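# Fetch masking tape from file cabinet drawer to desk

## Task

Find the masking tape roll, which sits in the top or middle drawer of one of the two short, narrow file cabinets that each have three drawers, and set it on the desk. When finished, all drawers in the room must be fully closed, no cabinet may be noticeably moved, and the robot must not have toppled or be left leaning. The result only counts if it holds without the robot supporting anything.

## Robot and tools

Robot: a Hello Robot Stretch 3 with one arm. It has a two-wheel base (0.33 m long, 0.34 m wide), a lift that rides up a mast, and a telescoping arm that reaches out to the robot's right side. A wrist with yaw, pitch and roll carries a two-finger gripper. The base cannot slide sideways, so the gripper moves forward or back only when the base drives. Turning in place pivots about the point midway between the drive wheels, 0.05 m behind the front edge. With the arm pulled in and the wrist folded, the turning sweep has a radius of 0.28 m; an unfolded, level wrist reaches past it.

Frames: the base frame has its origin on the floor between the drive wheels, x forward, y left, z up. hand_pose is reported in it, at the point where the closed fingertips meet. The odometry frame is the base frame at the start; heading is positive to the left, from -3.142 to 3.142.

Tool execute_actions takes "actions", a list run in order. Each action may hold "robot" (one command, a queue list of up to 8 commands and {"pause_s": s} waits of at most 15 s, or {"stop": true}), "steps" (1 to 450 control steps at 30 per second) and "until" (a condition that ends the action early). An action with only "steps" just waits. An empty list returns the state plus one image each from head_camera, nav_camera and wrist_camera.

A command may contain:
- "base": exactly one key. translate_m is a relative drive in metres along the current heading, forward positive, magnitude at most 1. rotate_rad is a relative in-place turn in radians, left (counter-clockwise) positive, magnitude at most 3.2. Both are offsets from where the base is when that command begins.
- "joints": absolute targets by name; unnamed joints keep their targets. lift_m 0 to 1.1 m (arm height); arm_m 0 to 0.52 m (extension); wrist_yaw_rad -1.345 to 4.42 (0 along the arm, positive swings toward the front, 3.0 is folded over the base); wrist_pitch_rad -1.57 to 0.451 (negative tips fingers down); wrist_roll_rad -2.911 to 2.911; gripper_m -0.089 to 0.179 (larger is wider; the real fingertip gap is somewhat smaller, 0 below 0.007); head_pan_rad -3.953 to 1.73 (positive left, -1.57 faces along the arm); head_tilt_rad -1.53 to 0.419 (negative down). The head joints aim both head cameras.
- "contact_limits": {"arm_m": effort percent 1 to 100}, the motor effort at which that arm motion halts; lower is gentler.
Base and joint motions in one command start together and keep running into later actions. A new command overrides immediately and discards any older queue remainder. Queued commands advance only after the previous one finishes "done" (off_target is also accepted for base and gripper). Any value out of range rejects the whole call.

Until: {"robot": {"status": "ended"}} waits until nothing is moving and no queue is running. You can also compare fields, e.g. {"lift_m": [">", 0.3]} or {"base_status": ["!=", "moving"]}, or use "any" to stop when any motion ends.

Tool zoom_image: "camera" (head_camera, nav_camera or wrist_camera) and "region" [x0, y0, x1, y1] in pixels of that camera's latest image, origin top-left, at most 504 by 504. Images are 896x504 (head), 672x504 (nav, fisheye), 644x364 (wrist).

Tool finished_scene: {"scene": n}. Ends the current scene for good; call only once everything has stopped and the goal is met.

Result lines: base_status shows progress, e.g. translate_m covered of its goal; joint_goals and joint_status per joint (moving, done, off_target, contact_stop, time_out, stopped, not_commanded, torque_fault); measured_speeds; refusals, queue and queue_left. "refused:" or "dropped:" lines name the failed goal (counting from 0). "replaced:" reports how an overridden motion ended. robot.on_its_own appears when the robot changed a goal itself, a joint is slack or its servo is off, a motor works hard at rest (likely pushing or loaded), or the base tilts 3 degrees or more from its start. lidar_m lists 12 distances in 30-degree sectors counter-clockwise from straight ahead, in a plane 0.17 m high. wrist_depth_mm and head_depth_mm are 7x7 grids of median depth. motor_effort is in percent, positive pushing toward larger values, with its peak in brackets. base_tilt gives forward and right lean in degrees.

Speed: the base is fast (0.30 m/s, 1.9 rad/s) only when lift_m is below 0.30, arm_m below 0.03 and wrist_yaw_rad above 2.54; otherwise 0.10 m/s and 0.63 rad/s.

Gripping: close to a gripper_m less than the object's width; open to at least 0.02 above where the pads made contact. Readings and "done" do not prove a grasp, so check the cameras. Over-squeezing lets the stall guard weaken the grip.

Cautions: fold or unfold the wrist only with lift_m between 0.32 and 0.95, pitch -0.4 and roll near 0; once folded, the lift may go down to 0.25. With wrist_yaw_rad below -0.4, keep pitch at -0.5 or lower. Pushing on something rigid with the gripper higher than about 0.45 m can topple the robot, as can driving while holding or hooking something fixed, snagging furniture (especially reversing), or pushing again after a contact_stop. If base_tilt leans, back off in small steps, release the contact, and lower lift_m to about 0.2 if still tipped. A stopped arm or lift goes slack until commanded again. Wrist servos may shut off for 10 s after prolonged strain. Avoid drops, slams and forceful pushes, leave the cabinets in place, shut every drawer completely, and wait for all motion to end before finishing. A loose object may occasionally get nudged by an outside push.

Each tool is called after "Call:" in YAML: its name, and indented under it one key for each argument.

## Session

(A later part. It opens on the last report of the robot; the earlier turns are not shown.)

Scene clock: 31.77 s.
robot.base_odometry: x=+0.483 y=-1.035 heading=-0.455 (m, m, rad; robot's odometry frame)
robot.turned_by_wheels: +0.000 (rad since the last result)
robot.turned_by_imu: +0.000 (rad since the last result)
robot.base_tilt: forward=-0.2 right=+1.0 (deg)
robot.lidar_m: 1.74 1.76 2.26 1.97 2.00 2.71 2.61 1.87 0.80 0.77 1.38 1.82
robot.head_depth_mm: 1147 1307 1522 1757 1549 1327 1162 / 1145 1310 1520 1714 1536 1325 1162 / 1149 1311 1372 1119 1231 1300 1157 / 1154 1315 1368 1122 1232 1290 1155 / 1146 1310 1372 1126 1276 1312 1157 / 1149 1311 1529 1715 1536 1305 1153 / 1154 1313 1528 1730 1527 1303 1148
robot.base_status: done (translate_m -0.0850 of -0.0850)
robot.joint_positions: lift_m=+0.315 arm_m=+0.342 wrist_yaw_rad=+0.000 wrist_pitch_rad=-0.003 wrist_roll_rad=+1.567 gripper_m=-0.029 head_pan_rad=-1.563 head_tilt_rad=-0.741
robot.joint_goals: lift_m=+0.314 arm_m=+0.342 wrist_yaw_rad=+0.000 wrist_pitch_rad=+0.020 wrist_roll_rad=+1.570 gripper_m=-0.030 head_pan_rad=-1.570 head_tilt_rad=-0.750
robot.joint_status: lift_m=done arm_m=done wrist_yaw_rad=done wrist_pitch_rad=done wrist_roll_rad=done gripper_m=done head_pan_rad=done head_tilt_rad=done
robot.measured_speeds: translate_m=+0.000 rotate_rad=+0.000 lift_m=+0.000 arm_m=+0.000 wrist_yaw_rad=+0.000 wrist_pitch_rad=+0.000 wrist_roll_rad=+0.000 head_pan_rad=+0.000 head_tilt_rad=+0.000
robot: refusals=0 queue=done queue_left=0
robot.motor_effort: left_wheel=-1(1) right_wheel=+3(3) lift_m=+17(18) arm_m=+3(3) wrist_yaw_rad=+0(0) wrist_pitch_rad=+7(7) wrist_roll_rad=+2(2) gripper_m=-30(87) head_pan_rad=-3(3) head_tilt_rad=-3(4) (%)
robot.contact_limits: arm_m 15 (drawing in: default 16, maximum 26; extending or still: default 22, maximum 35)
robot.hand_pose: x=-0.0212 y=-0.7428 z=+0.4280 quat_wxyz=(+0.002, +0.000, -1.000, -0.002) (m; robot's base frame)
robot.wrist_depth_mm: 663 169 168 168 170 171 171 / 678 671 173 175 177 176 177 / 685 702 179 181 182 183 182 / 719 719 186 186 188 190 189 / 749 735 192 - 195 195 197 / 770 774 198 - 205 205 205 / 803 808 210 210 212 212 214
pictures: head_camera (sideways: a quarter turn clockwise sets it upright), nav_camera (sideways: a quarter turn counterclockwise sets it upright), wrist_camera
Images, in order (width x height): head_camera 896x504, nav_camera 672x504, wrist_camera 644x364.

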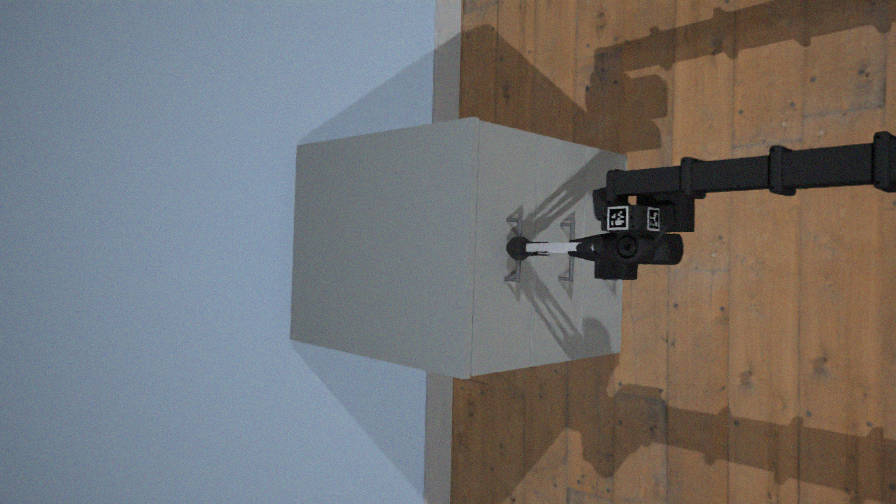

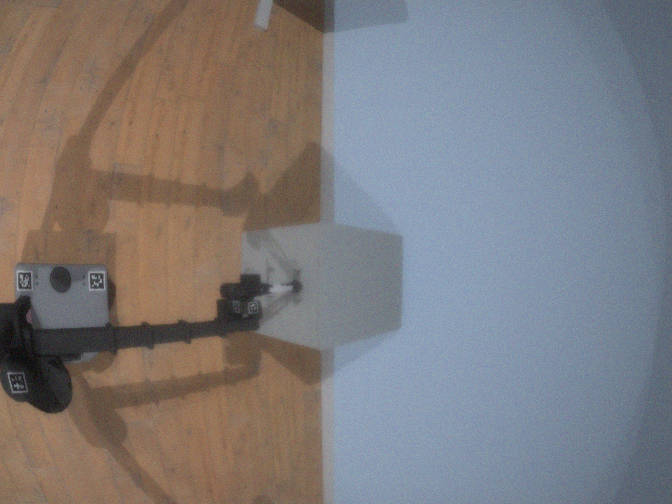

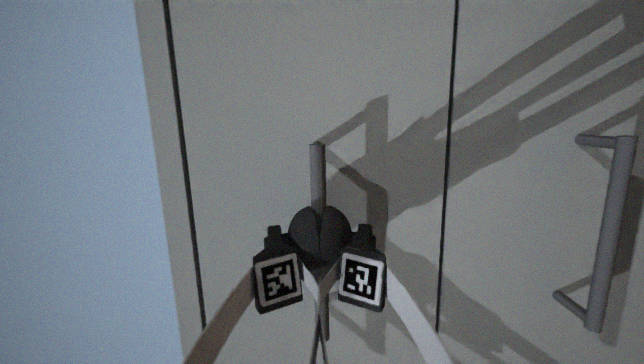

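Call:
execute_actions:
  actions:
    - {"robot":{"joints":{"arm_m":0.04,"head_tilt_rad":-0.95}},"steps":300,"until":{"robot":{"status":"ended"}}}

Scene clock: 35.10 s.
robot.base_odometry: x=+0.483 y=-1.035 heading=-0.455 (m, m, rad; robot's odometry frame)
robot.turned_by_wheels: +0.000 (rad since the last result)
robot.turned_by_imu: -0.001 (rad since the last result)
robot.base_tilt: forward=-0.2 right=+0.9 (deg)
robot.lidar_m: 1.74 1.75 2.26 1.97 2.00 2.70 2.62 1.86 0.79 0.77 1.38 1.82
robot.head_depth_mm: 1239 1453 1709 1569 1384 1236 1114 / 1235 1419 1680 1564 1376 1233 1133 / 1235 1253 1087 1301 1379 1262 - / 1244 1244 1091 1319 1365 - - / 1245 1239 1093 1325 1366 1218 1107 / 1248 1469 1689 1534 1356 1218 1101 / 1245 1480 1693 1533 1357 1219 1103
robot.base_status: done (translate_m -0.0850 of -0.0850)
robot.joint_positions: lift_m=+0.314 arm_m=+0.040 wrist_yaw_rad=+0.000 wrist_pitch_rad=-0.002 wrist_roll_rad=+1.568 gripper_m=-0.030 head_pan_rad=-1.563 head_tilt_rad=-0.938
robot.joint_goals: lift_m=+0.314 arm_m=+0.040 wrist_yaw_rad=+0.000 wrist_pitch_rad=+0.020 wrist_roll_rad=+1.570 gripper_m=-0.030 head_pan_rad=-1.570 head_tilt_rad=-0.950
robot.joint_status: lift_m=done arm_m=done wrist_yaw_rad=done wrist_pitch_rad=done wrist_roll_rad=done gripper_m=done head_pan_rad=done head_tilt_rad=done
robot.measured_speeds: translate_m=+0.000 rotate_rad=+0.000 lift_m=+0.000 arm_m=+0.000 wrist_yaw_rad=+0.000 wrist_pitch_rad=+0.000 wrist_roll_rad=+0.000 head_pan_rad=+0.000 head_tilt_rad=+0.000
robot: refusals=0 queue=done queue_left=0
robot.motor_effort: left_wheel=-1(1) right_wheel=+2(3) lift_m=+17(17) arm_m=-3(4) wrist_yaw_rad=+0(0) wrist_pitch_rad=+6(7) wrist_roll_rad=+1(1) gripper_m=-10(18) head_pan_rad=-3(3) head_tilt_rad=-5(20) (%)
robot.hand_pose: x=-0.0213 y=-0.4415 z=+0.4284 quat_wxyz=(+0.002, +0.000, -1.000, -0.001) (m; robot's base frame)
robot.wrist_depth_mm: 920 931 926 446 454 446 452 / 960 934 944 458 452 456 463 / - - - 470 471 475 468 / - - - 483 487 494 474 / - - - 500 509 508 476 / - - - - - 618 477 / - - - - - 719 478
pictures: head_camera (sideways: a quarter turn clockwise sets it upright), nav_camera (sideways: a quarter turn counterclockwise sets it upright), wrist_camera
Images, in order (width x height): head_camera 896x504, nav_camera 672x504, wrist_camera 644x364.

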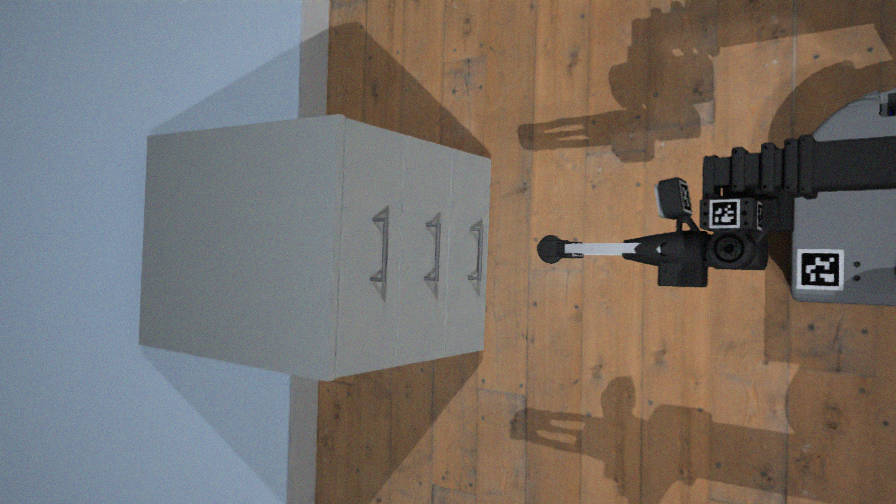

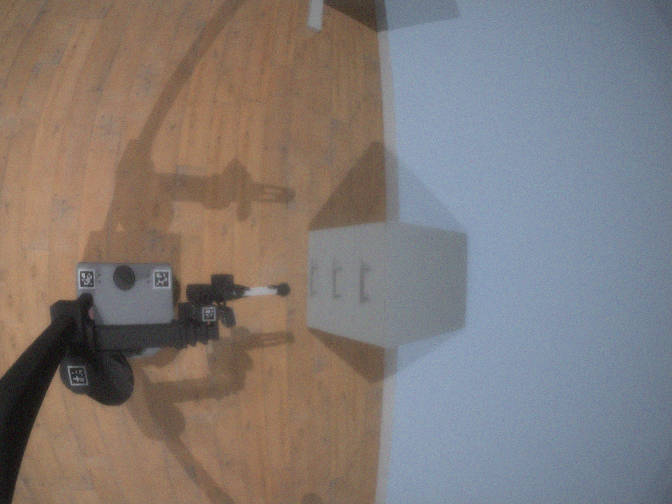

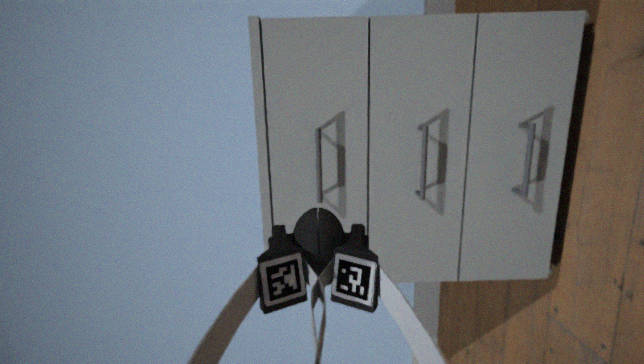

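Call:
execute_actions:
  actions:
    - {"robot":[{"joints":{"arm_m":0.33,"gripper_m":0.05}},{"joints":{"arm_m":0.40},"contact_limits":{"arm_m":9}}],"steps":300,"until":{"robot":{"status":"ended"}}}

Scene clock: 40.30 s.
robot.base_odometry: x=+0.483 y=-1.035 heading=-0.455 (m, m, rad; robot's odometry frame)
robot.turned_by_wheels: +0.000 (rad since the last result)
robot.turned_by_imu: -0.001 (rad since the last result)
robot.base_tilt: forward=-0.3 right=+0.9 (deg)
robot.lidar_m: 1.74 1.75 2.26 1.97 2.00 2.70 2.61 1.87 0.80 0.77 1.38 1.82
robot.head_depth_mm: 1239 1460 1723 1565 1378 1235 1116 / 1241 1426 1682 1561 1379 1231 1134 / 1244 1256 1088 1258 1372 1240 - / 1244 1247 1085 1264 1372 1226 - / 1237 1240 1093 1328 1362 1224 1109 / 1250 1480 1698 1535 1362 1220 1099 / 1238 1472 1700 1532 1355 1221 1102
robot.base_status: done (translate_m -0.0850 of -0.0850)
robot.joint_positions: lift_m=+0.314 arm_m=+0.354 wrist_yaw_rad=-0.001 wrist_pitch_rad=-0.003 wrist_roll_rad=+1.568 gripper_m=+0.050 head_pan_rad=-1.563 head_tilt_rad=-0.939
robot.joint_goals: lift_m=+0.314 arm_m=+0.354 wrist_yaw_rad=+0.000 wrist_pitch_rad=+0.020 wrist_roll_rad=+1.570 gripper_m=+0.050 head_pan_rad=-1.570 head_tilt_rad=-0.950
robot.joint_status: lift_m=done arm_m=contact_stop wrist_yaw_rad=done wrist_pitch_rad=done wrist_roll_rad=done gripper_m=done head_pan_rad=done head_tilt_rad=done
robot.measured_speeds: translate_m=+0.000 rotate_rad=+0.001 lift_m=+0.000 arm_m=-0.005 wrist_yaw_rad=+0.000 wrist_pitch_rad=+0.000 wrist_roll_rad=+0.000 head_pan_rad=+0.000 head_tilt_rad=+0.000
robot: refusals=0 queue=dropped queue_left=0
robot.on_its_own: arm_m is slack since a contact_stop, until your next command for it (your +0.400 is given up)
robot.motor_effort: left_wheel=-2(2) right_wheel=+5(5) lift_m=+17(17) arm_m=+7(10) wrist_yaw_rad=+1(2) wrist_pitch_rad=+7(8) wrist_roll_rad=+1(1) gripper_m=-2(80) head_pan_rad=-3(2) head_tilt_rad=-5(5) (%)
robot.contact_limits: arm_m 9 (drawing in: default 16, maximum 26; extending or still: default 22, maximum 35)
robot.hand_pose: x=-0.0216 y=-0.7547 z=+0.4280 quat_wxyz=(+0.002, -0.001, -1.000, -0.002) (m; robot's base frame)
robot.wrist_depth_mm: 649 158 158 158 159 160 161 / 677 164 163 164 165 166 167 / 687 682 168 169 171 171 171 / 707 707 174 175 177 179 179 / 732 737 180 182 183 185 184 / 753 766 190 189 190 191 192 / 797 788 196 197 198 200 200
pictures: head_camera (sideways: a quarter turn clockwise sets it upright), nav_camera (sideways: a quarter turn counterclockwise sets it upright), wrist_camera
Images, in order (width x height): head_camera 896x504, nav_camera 672x504, wrist_camera 644x364.

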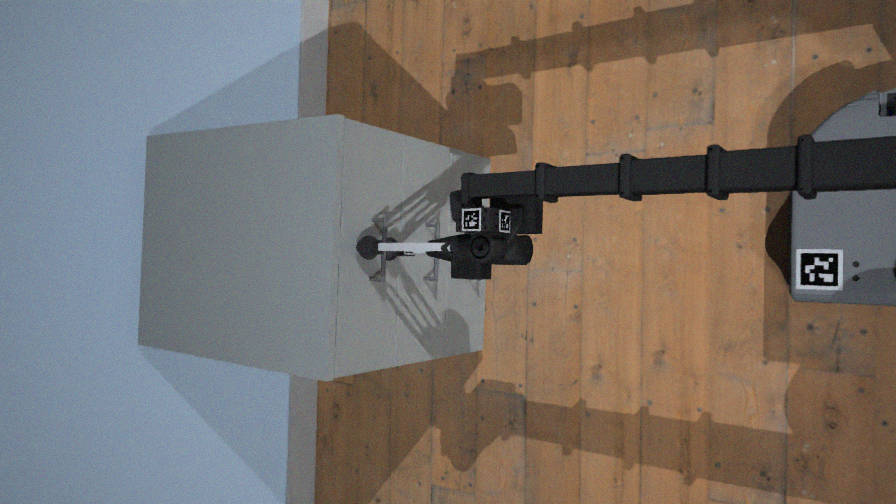

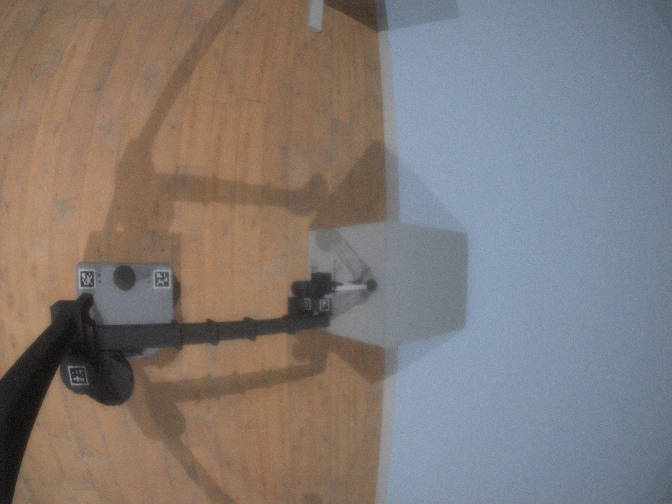

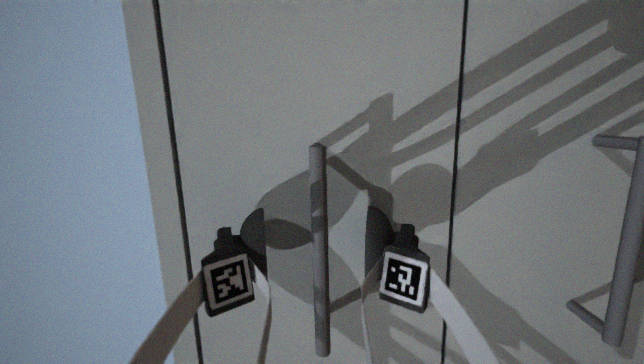

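Call:
execute_actions:
  actions:
    - {"robot":[{"joints":{"arm_m":0.348}},{"joints":{"gripper_m":-0.075}},{"pause_s":0.3},{"joints":{"arm_m":0.30}}],"steps":300,"until":{"robot":{"status":"ended"}}}

Scene clock: 43.97 s.
robot.base_odometry: x=+0.483 y=-1.035 heading=-0.455 (m, m, rad; robot's odometry frame)
robot.turned_by_wheels: +0.000 (rad since the last result)
robot.turned_by_imu: +0.000 (rad since the last result)
robot.base_tilt: forward=-0.2 right=+1.0 (deg)
robot.lidar_m: 1.74 1.76 2.26 1.98 2.01 2.70 2.61 1.87 0.79 0.77 1.37 1.82
robot.head_depth_mm: 1241 1455 1722 1562 1392 1236 1119 / 1235 1428 1673 1559 1376 1241 1128 / 1241 1252 1087 1282 1364 1233 - / 1246 1251 1060 1264 1351 1231 - / 1239 1233 1078 1322 1363 1217 1108 / 1243 1472 1701 1540 1355 1220 1103 / 1248 1471 1695 1535 1357 1216 1103
robot.base_status: done (translate_m -0.0850 of -0.0850)
robot.joint_positions: lift_m=+0.314 arm_m=+0.300 wrist_yaw_rad=+0.003 wrist_pitch_rad=-0.004 wrist_roll_rad=+1.568 gripper_m=-0.068 head_pan_rad=-1.563 head_tilt_rad=-0.939
robot.joint_goals: lift_m=+0.314 arm_m=+0.300 wrist_yaw_rad=+0.000 wrist_pitch_rad=+0.020 wrist_roll_rad=+1.570 gripper_m=-0.069 head_pan_rad=-1.570 head_tilt_rad=-0.950
robot.joint_status: lift_m=done arm_m=done wrist_yaw_rad=done wrist_pitch_rad=done wrist_roll_rad=done gripper_m=done head_pan_rad=done head_tilt_rad=done
robot.measured_speeds: translate_m=+0.000 rotate_rad=+0.000 lift_m=+0.000 arm_m=+0.000 wrist_yaw_rad=+0.000 wrist_pitch_rad=+0.000 wrist_roll_rad=+0.000 head_pan_rad=+0.000 head_tilt_rad=+0.000
robot: refusals=0 queue=done queue_left=0
robot.on_its_own: gripper_m is held at -0.069, not at your -0.075, by its stall guard, which is still easing
robot.motor_effort: left_wheel=+0(2) right_wheel=+1(4) lift_m=+18(17) arm_m=-3(4) wrist_yaw_rad=-3(3) wrist_pitch_rad=+7(7) wrist_roll_rad=+1(1) gripper_m=-25(100) head_pan_rad=-3(3) head_tilt_rad=-4(5) (%)
robot.hand_pose: x=-0.0206 y=-0.7015 z=+0.4279 quat_wxyz=(+0.002, +0.002, -1.000, -0.002) (m; robot's base frame)
robot.wrist_depth_mm: 696 691 161 162 162 208 210 / 713 714 166 166 168 215 218 / 740 750 172 173 174 223 224 / 760 772 178 178 181 233 232 / 775 796 184 182 187 240 243 / 805 818 192 194 195 250 251 / 831 854 201 200 203 261 262
pictures: head_camera (sideways: a quarter turn clockwise sets it upright), nav_camera (sideways: a quarter turn counterclockwise sets it upright), wrist_camera
Images, in order (width x height): head_camera 896x504, nav_camera 672x504, wrist_camera 644x364.

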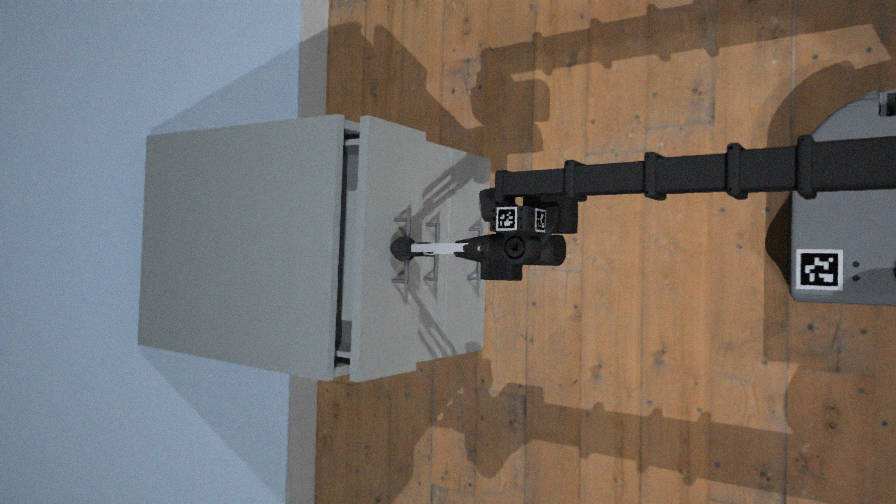

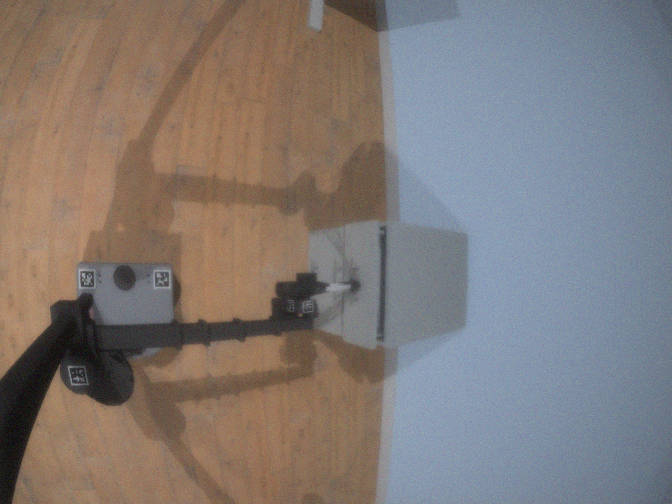

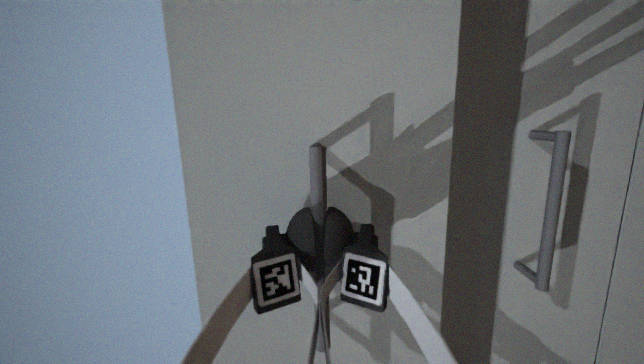

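Working now.

Call:
execute_actions:
  actions:
    - {"robot":{"joints":{"arm_m":0.05},"contact_limits":{"arm_m":10}},"steps":300,"until":{"robot":{"status":"ended"}}}

Scene clock: 46.97 s.
robot.base_odometry: x=+0.483 y=-1.035 heading=-0.455 (m, m, rad; robot's odometry frame)
robot.turned_by_wheels: +0.000 (rad since the last result)
robot.turned_by_imu: +0.000 (rad since the last result)
robot.base_tilt: forward=-0.2 right=+0.9 (deg)
robot.lidar_m: 1.74 1.75 2.25 1.97 2.01 2.70 2.61 1.86 0.80 0.77 1.37 1.82
robot.head_depth_mm: 1237 1459 1724 1565 1384 1234 1122 / 1236 1425 1675 1539 1355 1232 1129 / 1241 1258 1115 1100 1328 1250 - / 1239 1249 1103 1095 1325 1194 - / 1243 1242 1117 1091 1321 1226 1107 / 1241 1469 1703 1516 1341 1215 1104 / 1249 1478 1706 1530 1352 1215 1105
robot.base_status: done (translate_m -0.0850 of -0.0850)
robot.joint_positions: lift_m=+0.314 arm_m=+0.050 wrist_yaw_rad=+0.023 wrist_pitch_rad=-0.006 wrist_roll_rad=+1.568 gripper_m=-0.057 head_pan_rad=-1.563 head_tilt_rad=-0.939
robot.joint_goals: lift_m=+0.314 arm_m=+0.050 wrist_yaw_rad=+0.000 wrist_pitch_rad=+0.020 wrist_roll_rad=+1.570 gripper_m=-0.057 head_pan_rad=-1.570 head_tilt_rad=-0.950
robot.joint_status: lift_m=done arm_m=done wrist_yaw_rad=done wrist_pitch_rad=done wrist_roll_rad=done gripper_m=done head_pan_rad=done head_tilt_rad=done
robot.measured_speeds: translate_m=+0.000 rotate_rad=+0.000 lift_m=+0.000 arm_m=+0.000 wrist_yaw_rad=+0.000 wrist_pitch_rad=+0.000 wrist_roll_rad=+0.000 head_pan_rad=+0.000 head_tilt_rad=+0.000
robot: refusals=0 queue=done queue_left=0
robot.on_its_own: gripper_m is held at -0.057, not at your -0.075, by its stall guard, which is still easing; wrist_yaw_rad is at rest, and its effort (-22) is outside its rest range (-12 to +12)
robot.motor_effort: left_wheel=+2(2) right_wheel=-5(5) lift_m=+17(17) arm_m=-3(3) wrist_yaw_rad=-22(22) wrist_pitch_rad=+7(8) wrist_roll_rad=+1(1) gripper_m=-22(25) head_pan_rad=-3(3) head_tilt_rad=-5(4) (%)
robot.contact_limits: arm_m 10 (drawing in: default 16, maximum 26; extending or still: default 22, maximum 35)
robot.hand_pose: x=-0.0155 y=-0.4514 z=+0.4273 quat_wxyz=(+0.002, +0.011, -1.000, -0.003) (m; robot's base frame)
robot.wrist_depth_mm: 899 904 158 159 160 436 432 / 921 946 164 166 166 445 445 / 957 - 171 171 173 462 463 / - - 178 179 180 480 472 / - - 184 183 188 507 476 / - - 193 196 196 660 476 / - - 203 202 206 711 487
pictures: head_camera (sideways: a quarter turn clockwise sets it upright), nav_camera (sideways: a quarter turn counterclockwise sets it upright), wrist_camera
Images, in order (width x height): head_camera 896x504, nav_camera 672x504, wrist_camera 644x364.

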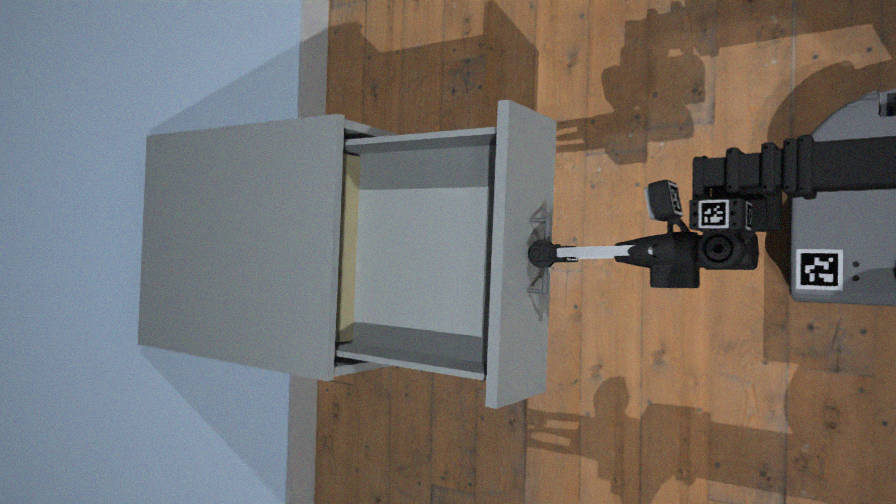

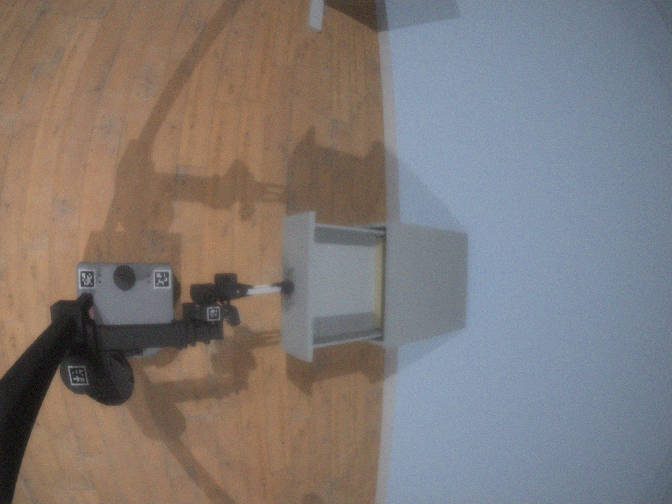

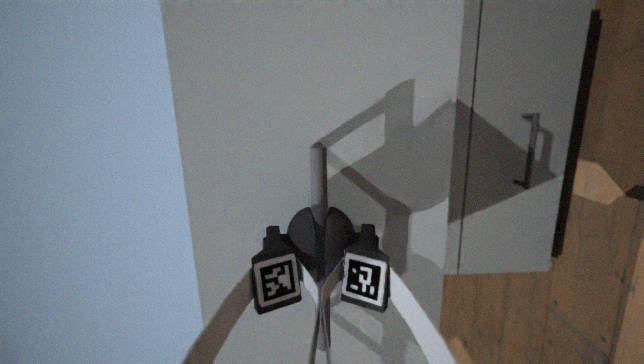

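Call:
execute_actions:
  actions:
    - {"robot":[{"joints":{"arm_m":0.335},"contact_limits":{"arm_m":12}},{"joints":{"arm_m":0.356},"contact_limits":{"arm_m":9}}],"steps":300,"until":{"robot":{"status":"ended"}}}
    - {"robot":[{"joints":{"gripper_m":0.05}},{"joints":{"arm_m":0.27}},{"joints":{"lift_m":0.168},"base":{"rotate_rad":-0.02}}],"steps":300,"until":{"robot":{"status":"ended"}}}

Scene clock: 56.33 s.
robot.base_odometry: x=+0.483 y=-1.035 heading=-0.475 (m, m, rad; robot's odometry frame)
robot.turned_by_wheels: -0.020 (rad since the last result)
robot.turned_by_imu: -0.022 (rad since the last result)
robot.base_tilt: forward=-0.1 right=+0.9 (deg)
robot.lidar_m: 1.74 1.74 2.20 1.98 1.99 2.72 2.61 1.91 0.80 0.77 1.37 1.82
robot.head_depth_mm: 1245 1465 1730 1566 1374 1231 1120 / 1240 1475 1688 1561 1373 1235 1131 / 1237 1251 1092 1315 1394 1233 - / 1245 1247 1088 1316 1414 1220 - / 1236 1245 1091 1313 1368 1224 1110 / 1242 1434 1665 1521 1354 1211 1104 / 1236 1460 1679 1530 1354 1214 1104
robot.base_status: done (rotate_rad -0.0200 of -0.0200)
robot.joint_positions: lift_m=+0.169 arm_m=+0.270 wrist_yaw_rad=-0.001 wrist_pitch_rad=-0.002 wrist_roll_rad=+1.568 gripper_m=+0.050 head_pan_rad=-1.563 head_tilt_rad=-0.939
robot.joint_goals: lift_m=+0.168 arm_m=+0.270 wrist_yaw_rad=+0.000 wrist_pitch_rad=+0.020 wrist_roll_rad=+1.570 gripper_m=+0.050 head_pan_rad=-1.570 head_tilt_rad=-0.950
robot.joint_status: lift_m=done arm_m=done wrist_yaw_rad=done wrist_pitch_rad=done wrist_roll_rad=done gripper_m=done head_pan_rad=done head_tilt_rad=done
robot.measured_speeds: translate_m=+0.000 rotate_rad=+0.000 lift_m=+0.000 arm_m=+0.000 wrist_yaw_rad=+0.000 wrist_pitch_rad=+0.000 wrist_roll_rad=+0.000 head_pan_rad=+0.000 head_tilt_rad=+0.000
robot: refusals=0 queue=done queue_left=0
robot.motor_effort: left_wheel=+1(2) right_wheel=+0(6) lift_m=+17(19) arm_m=-2(10) wrist_yaw_rad=+1(22) wrist_pitch_rad=+7(9) wrist_roll_rad=+2(2) gripper_m=+1(81) head_pan_rad=-3(3) head_tilt_rad=-5(5) (%)
robot.hand_pose: x=-0.0215 y=-0.6715 z=+0.2824 quat_wxyz=(+0.002, +0.000, -1.000, -0.001) (m; robot's base frame)
robot.wrist_depth_mm: 233 233 236 236 237 238 242 / 240 240 243 244 245 247 249 / 250 246 250 251 252 254 258 / 256 255 258 257 262 261 265 / 263 264 265 266 270 269 278 / 277 273 - 275 280 281 286 / 840 283 286 286 290 288 295
pictures: head_camera (sideways: a quarter turn clockwise sets it upright), nav_camera (sideways: a quarter turn counterclockwise sets it upright), wrist_camera
replaced: robot.arm_m: its motion had ended contact_stop
Images, in order (width x height): head_camera 896x504, nav_camera 672x504, wrist_camera 644x364.

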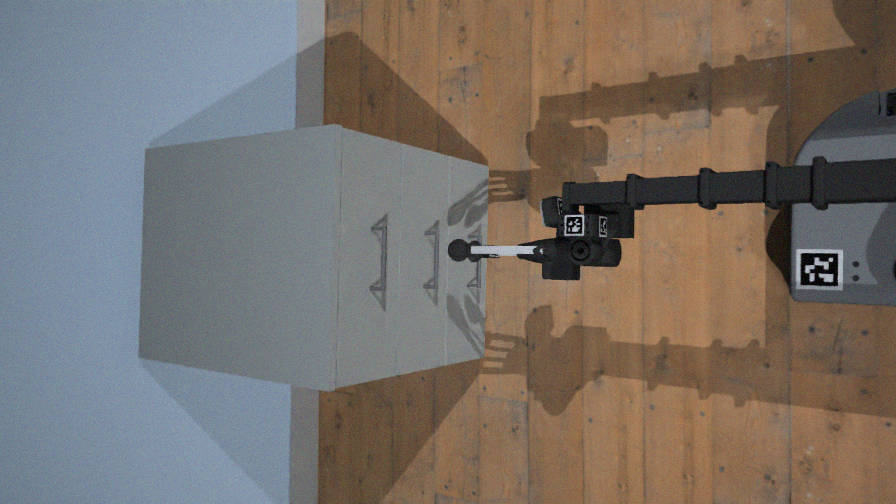

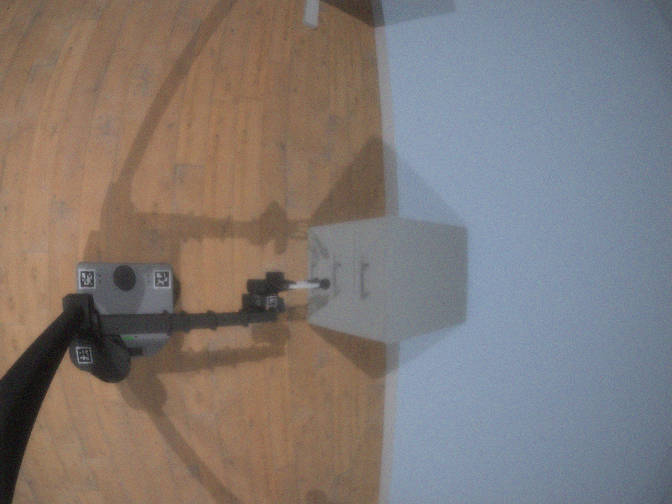

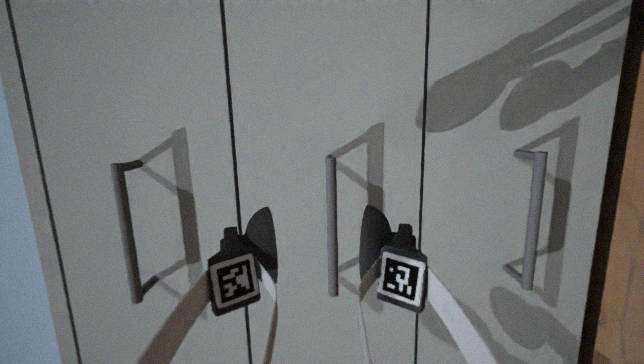

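Call:
execute_actions:
  actions:
    - {"robot":[{"joints":{"lift_m":0.157},"base":{"translate_m":0.015}},{"joints":{"arm_m":0.348},"contact_limits":{"arm_m":10}},{"joints":{"gripper_m":-0.07}},{"pause_s":0.3},{"joints":{"arm_m":0.05},"contact_limits":{"arm_m":10}}],"steps":450,"until":{"robot":{"status":"ended"}}}

Scene clock: 64.27 s.
robot.base_odometry: x=+0.497 y=-1.042 heading=-0.475 (m, m, rad; robot's odometry frame)
robot.turned_by_wheels: +0.000 (rad since the last result)
robot.turned_by_imu: -0.001 (rad since the last result)
robot.base_tilt: forward=-0.2 right=+0.9 (deg)
robot.lidar_m: 1.72 1.73 2.19 1.98 1.98 2.73 2.63 1.91 0.80 0.77 1.37 1.82
robot.head_depth_mm: 1241 1475 1724 1569 1384 1235 1119 / 1245 1428 1690 1557 1355 1230 1134 / 1241 1249 1084 1267 1199 1243 - / 1244 1248 1089 1264 1192 1263 - / 1242 1243 1090 1242 1192 1227 1107 / 1233 1466 1677 1543 1344 1219 1105 / 1235 1461 1678 1535 1359 1218 1101
robot.base_status: done (translate_m +0.0150 of +0.0150)
robot.joint_positions: lift_m=+0.158 arm_m=+0.050 wrist_yaw_rad=+0.003 wrist_pitch_rad=-0.001 wrist_roll_rad=+1.568 gripper_m=-0.055 head_pan_rad=-1.563 head_tilt_rad=-0.939
robot.joint_goals: lift_m=+0.157 arm_m=+0.050 wrist_yaw_rad=+0.000 wrist_pitch_rad=+0.020 wrist_roll_rad=+1.570 gripper_m=-0.056 head_pan_rad=-1.570 head_tilt_rad=-0.950
robot.joint_status: lift_m=done arm_m=done wrist_yaw_rad=done wrist_pitch_rad=done wrist_roll_rad=done gripper_m=done head_pan_rad=done head_tilt_rad=done
robot.measured_speeds: translate_m=+0.000 rotate_rad=+0.000 lift_m=+0.000 arm_m=+0.000 wrist_yaw_rad=+0.000 wrist_pitch_rad=+0.000 wrist_roll_rad=+0.000 head_pan_rad=+0.000 head_tilt_rad=+0.000
robot: refusals=0 queue=done queue_left=0
robot.on_its_own: gripper_m is held at -0.056, not at your -0.070, by its stall guard, which is still easing
robot.motor_effort: left_wheel=+1(5) right_wheel=-1(5) lift_m=+17(18) arm_m=-3(6) wrist_yaw_rad=-2(2) wrist_pitch_rad=+6(7) wrist_roll_rad=+1(1) gripper_m=-20(100) head_pan_rad=-2(3) head_tilt_rad=-4(5) (%)
robot.contact_limits: arm_m 10 (drawing in: default 16, maximum 26; extending or still: default 22, maximum 35)
robot.hand_pose: x=-0.0206 y=-0.4516 z=+0.2716 quat_wxyz=(+0.002, +0.001, -1.000, -0.001) (m; robot's base frame)
robot.wrist_depth_mm: 889 913 164 166 166 436 297 / 947 953 170 171 171 438 300 / - 976 175 175 177 445 301 / - - 181 180 182 445 303 / - - 186 171 188 447 301 / - - 192 194 195 460 307 / - - 201 202 203 461 308
pictures: head_camera (sideways: a quarter turn clockwise sets it upright), nav_camera (sideways: a quarter turn counterclockwise sets it upright), wrist_camera
Images, in order (width x height): head_camera 896x504, nav_camera 672x504, wrist_camera 644x364.

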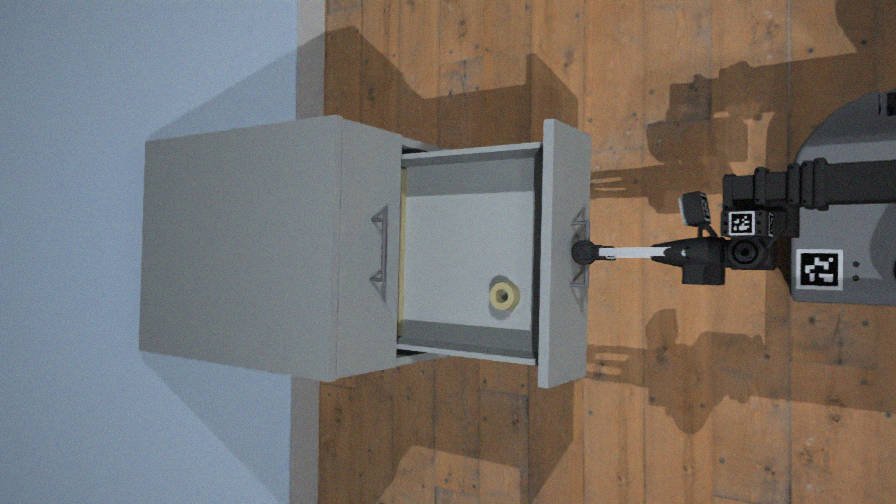

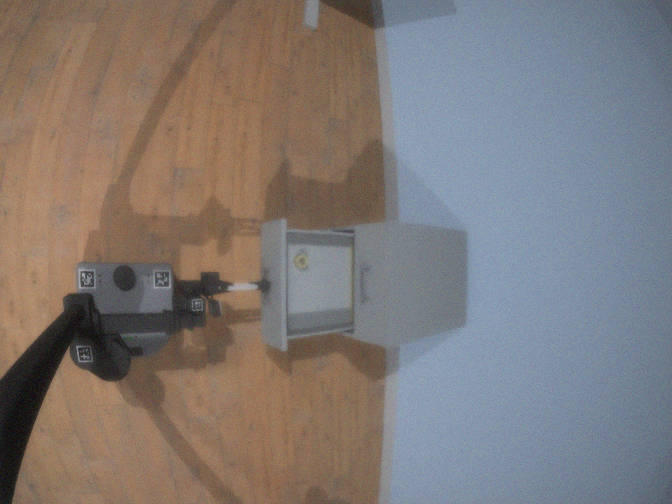

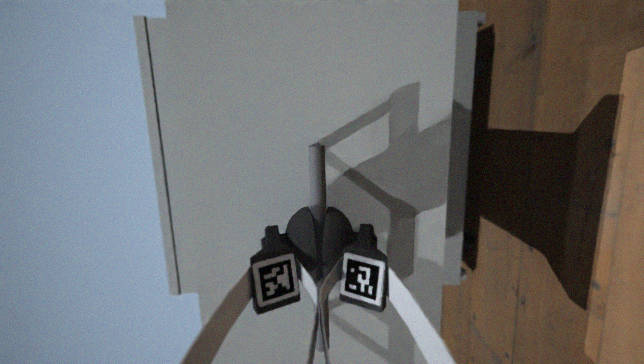

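Call:
execute_actions:
  actions:
    - {"robot":[{"joints":{"gripper_m":0.05}},{"joints":{"arm_m":0.0}},{"joints":{"lift_m":0.55},"base":{"translate_m":0.08}},{"joints":{"wrist_pitch_rad":-1.57,"gripper_m":0.12,"arm_m":0.3}}],"steps":450,"until":{"robot":{"status":"ended"}}}

Scene clock: 75.07 s.
robot.base_odometry: x=+0.568 y=-1.079 heading=-0.475 (m, m, rad; robot's odometry frame)
robot.turned_by_wheels: +0.000 (rad since the last result)
robot.turned_by_imu: -0.002 (rad since the last result)
robot.base_tilt: forward=-0.1 right=+0.9 (deg)
robot.lidar_m: 1.72 1.65 2.07 2.11 2.00 2.81 2.70 1.91 0.80 0.77 1.37 1.73
robot.head_depth_mm: 1240 1471 1723 1572 1378 1231 1121 / 1248 1292 1089 1300 1314 1234 - / 1240 1254 1093 - 1197 1219 - / 1238 1246 1093 1282 1196 1224 - / 1245 1384 1128 1485 1320 1222 1109 / 1244 1461 1691 1549 1356 1222 1106 / 1242 1465 1692 1529 1354 1217 1107
robot.base_status: done (translate_m +0.0800 of +0.0800)
robot.joint_positions: lift_m=+0.549 arm_m=+0.300 wrist_yaw_rad=+0.000 wrist_pitch_rad=-1.561 wrist_roll_rad=+1.568 gripper_m=+0.120 head_pan_rad=-1.563 head_tilt_rad=-0.939
robot.joint_goals: lift_m=+0.550 arm_m=+0.300 wrist_yaw_rad=+0.000 wrist_pitch_rad=-1.570 wrist_roll_rad=+1.570 gripper_m=+0.120 head_pan_rad=-1.570 head_tilt_rad=-0.950
robot.joint_status: lift_m=done arm_m=done wrist_yaw_rad=done wrist_pitch_rad=done wrist_roll_rad=done gripper_m=done head_pan_rad=done head_tilt_rad=done
robot.measured_speeds: translate_m=+0.000 rotate_rad=+0.000 lift_m=+0.000 arm_m=+0.000 wrist_yaw_rad=+0.000 wrist_pitch_rad=+0.000 wrist_roll_rad=+0.000 head_pan_rad=+0.000 head_tilt_rad=+0.000
robot: refusals=0 queue=done queue_left=0
robot.motor_effort: left_wheel=+1(6) right_wheel=+0(4) lift_m=+43(45) arm_m=+3(3) wrist_yaw_rad=+0(2) wrist_pitch_rad=-2(10) wrist_roll_rad=+1(1) gripper_m=+0(80) head_pan_rad=-3(2) head_tilt_rad=-5(5) (%)
robot.hand_pose: x=-0.0215 y=-0.4227 z=+0.4317 quat_wxyz=(+0.001, +0.001, -0.710, -0.704) (m; robot's base frame)
robot.wrist_depth_mm: 342 340 287 535 536 542 - / 349 350 295 547 552 - - / 361 364 346 572 560 - - / 370 364 336 583 589 - - / 382 382 327 596 612 604 595 / 347 340 314 627 623 629 622 / 649 650 644 637 640 645 641
pictures: head_camera (sideways: a quarter turn clockwise sets it upright), nav_camera (sideways: a quarter turn counterclockwise sets it upright), wrist_camera
Images, in order (width x height): head_camera 896x504, nav_camera 672x504, wrist_camera 644x364.

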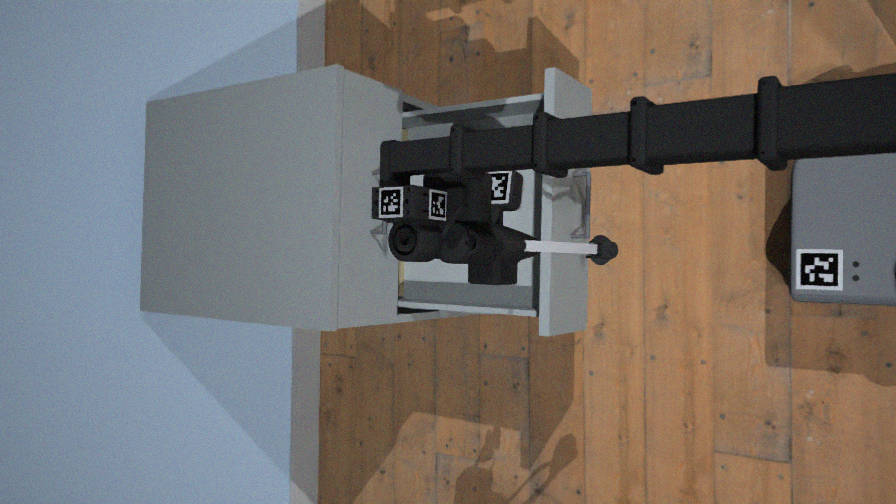

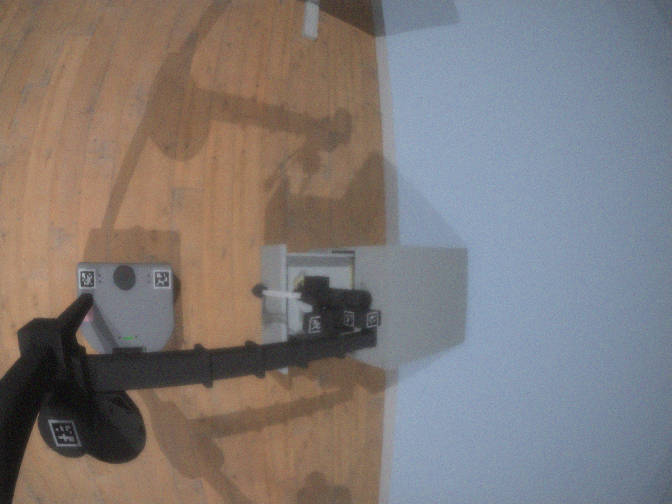

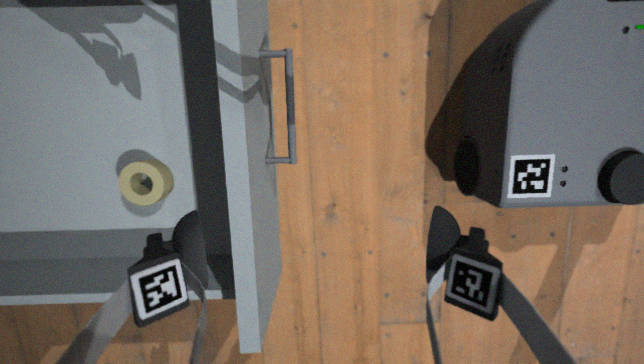

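Call:
execute_actions:
  actions:
    - {"robot":[{"joints":{"arm_m":0.485,"gripper_m":0.11}},{"joints":{"lift_m":0.45}}],"steps":450,"until":{"robot":{"status":"ended"}}}

Scene clock: 79.37 s.
robot.base_odometry: x=+0.568 y=-1.079 heading=-0.475 (m, m, rad; robot's odometry frame)
robot.turned_by_wheels: +0.000 (rad since the last result)
robot.turned_by_imu: -0.001 (rad since the last result)
robot.base_tilt: forward=-0.2 right=+0.9 (deg)
robot.lidar_m: 1.72 1.65 2.08 2.10 2.00 2.82 2.71 1.90 0.80 0.77 1.37 1.73
robot.head_depth_mm: 1247 1466 1713 1577 1382 1235 1117 / 1245 1293 1089 1291 1315 1231 1129 / 1237 1256 1100 1273 1190 1225 - / 1235 1244 1094 1263 1194 1228 - / 1239 1389 1132 1484 1323 1212 1111 / 1243 1466 1696 1528 1369 1223 1105 / 1234 1460 1696 1538 1353 1214 1103
robot.base_status: done (translate_m +0.0800 of +0.0800)
robot.joint_positions: lift_m=+0.451 arm_m=+0.485 wrist_yaw_rad=+0.000 wrist_pitch_rad=-1.562 wrist_roll_rad=+1.568 gripper_m=+0.110 head_pan_rad=-1.563 head_tilt_rad=-0.939
robot.joint_goals: lift_m=+0.450 arm_m=+0.485 wrist_yaw_rad=+0.000 wrist_pitch_rad=-1.570 wrist_roll_rad=+1.570 gripper_m=+0.110 head_pan_rad=-1.570 head_tilt_rad=-0.950
robot.joint_status: lift_m=done arm_m=done wrist_yaw_rad=done wrist_pitch_rad=done wrist_roll_rad=done gripper_m=done head_pan_rad=done head_tilt_rad=done
robot.measured_speeds: translate_m=+0.000 rotate_rad=+0.000 lift_m=+0.000 arm_m=+0.000 wrist_yaw_rad=+0.000 wrist_pitch_rad=+0.000 wrist_roll_rad=+0.000 head_pan_rad=+0.000 head_tilt_rad=+0.000
robot: refusals=0 queue=done queue_left=0
robot.motor_effort: left_wheel=+1(1) right_wheel=+0(1) lift_m=+17(46) arm_m=+3(3) wrist_yaw_rad=+1(0) wrist_pitch_rad=-3(3) wrist_roll_rad=+1(1) gripper_m=+0(47) head_pan_rad=-2(3) head_tilt_rad=-6(5) (%)
robot.hand_pose: x=-0.0215 y=-0.6076 z=+0.3328 quat_wxyz=(+0.001, +0.001, -0.710, -0.704) (m; robot's base frame)
robot.wrist_depth_mm: 248 249 250 251 251 183 134 / 255 257 259 256 257 185 138 / 265 265 263 264 269 186 141 / 272 273 274 273 274 188 146 / 280 279 285 282 283 189 497 / 288 290 291 290 288 167 519 / 244 235 238 236 234 207 539
pictures: head_camera (sideways: a quarter turn clockwise sets it upright), nav_camera (sideways: a quarter turn counterclockwise sets it upright), wrist_camera
Images, in order (width x height): head_camera 896x504, nav_camera 672x504, wrist_camera 644x364.

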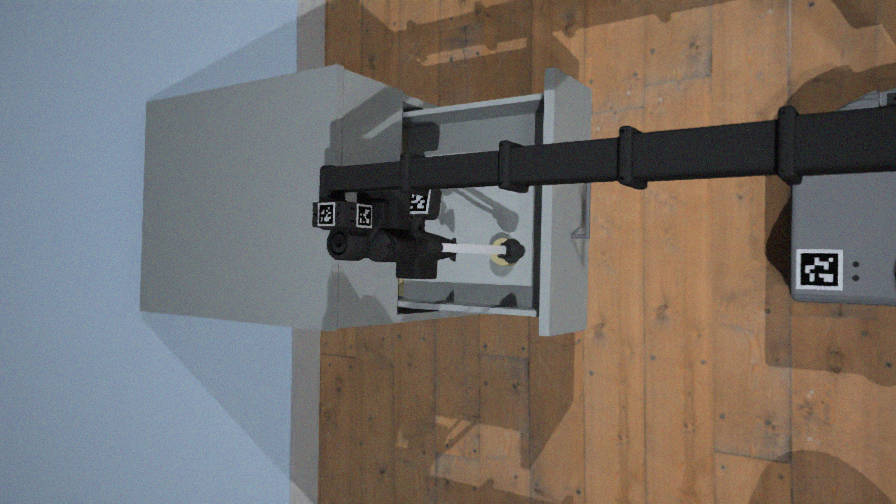

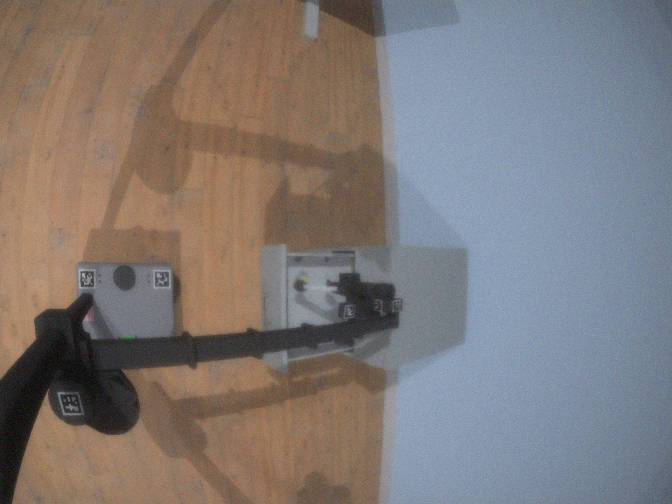

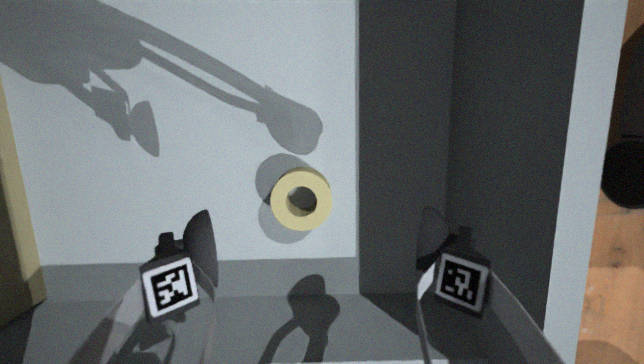

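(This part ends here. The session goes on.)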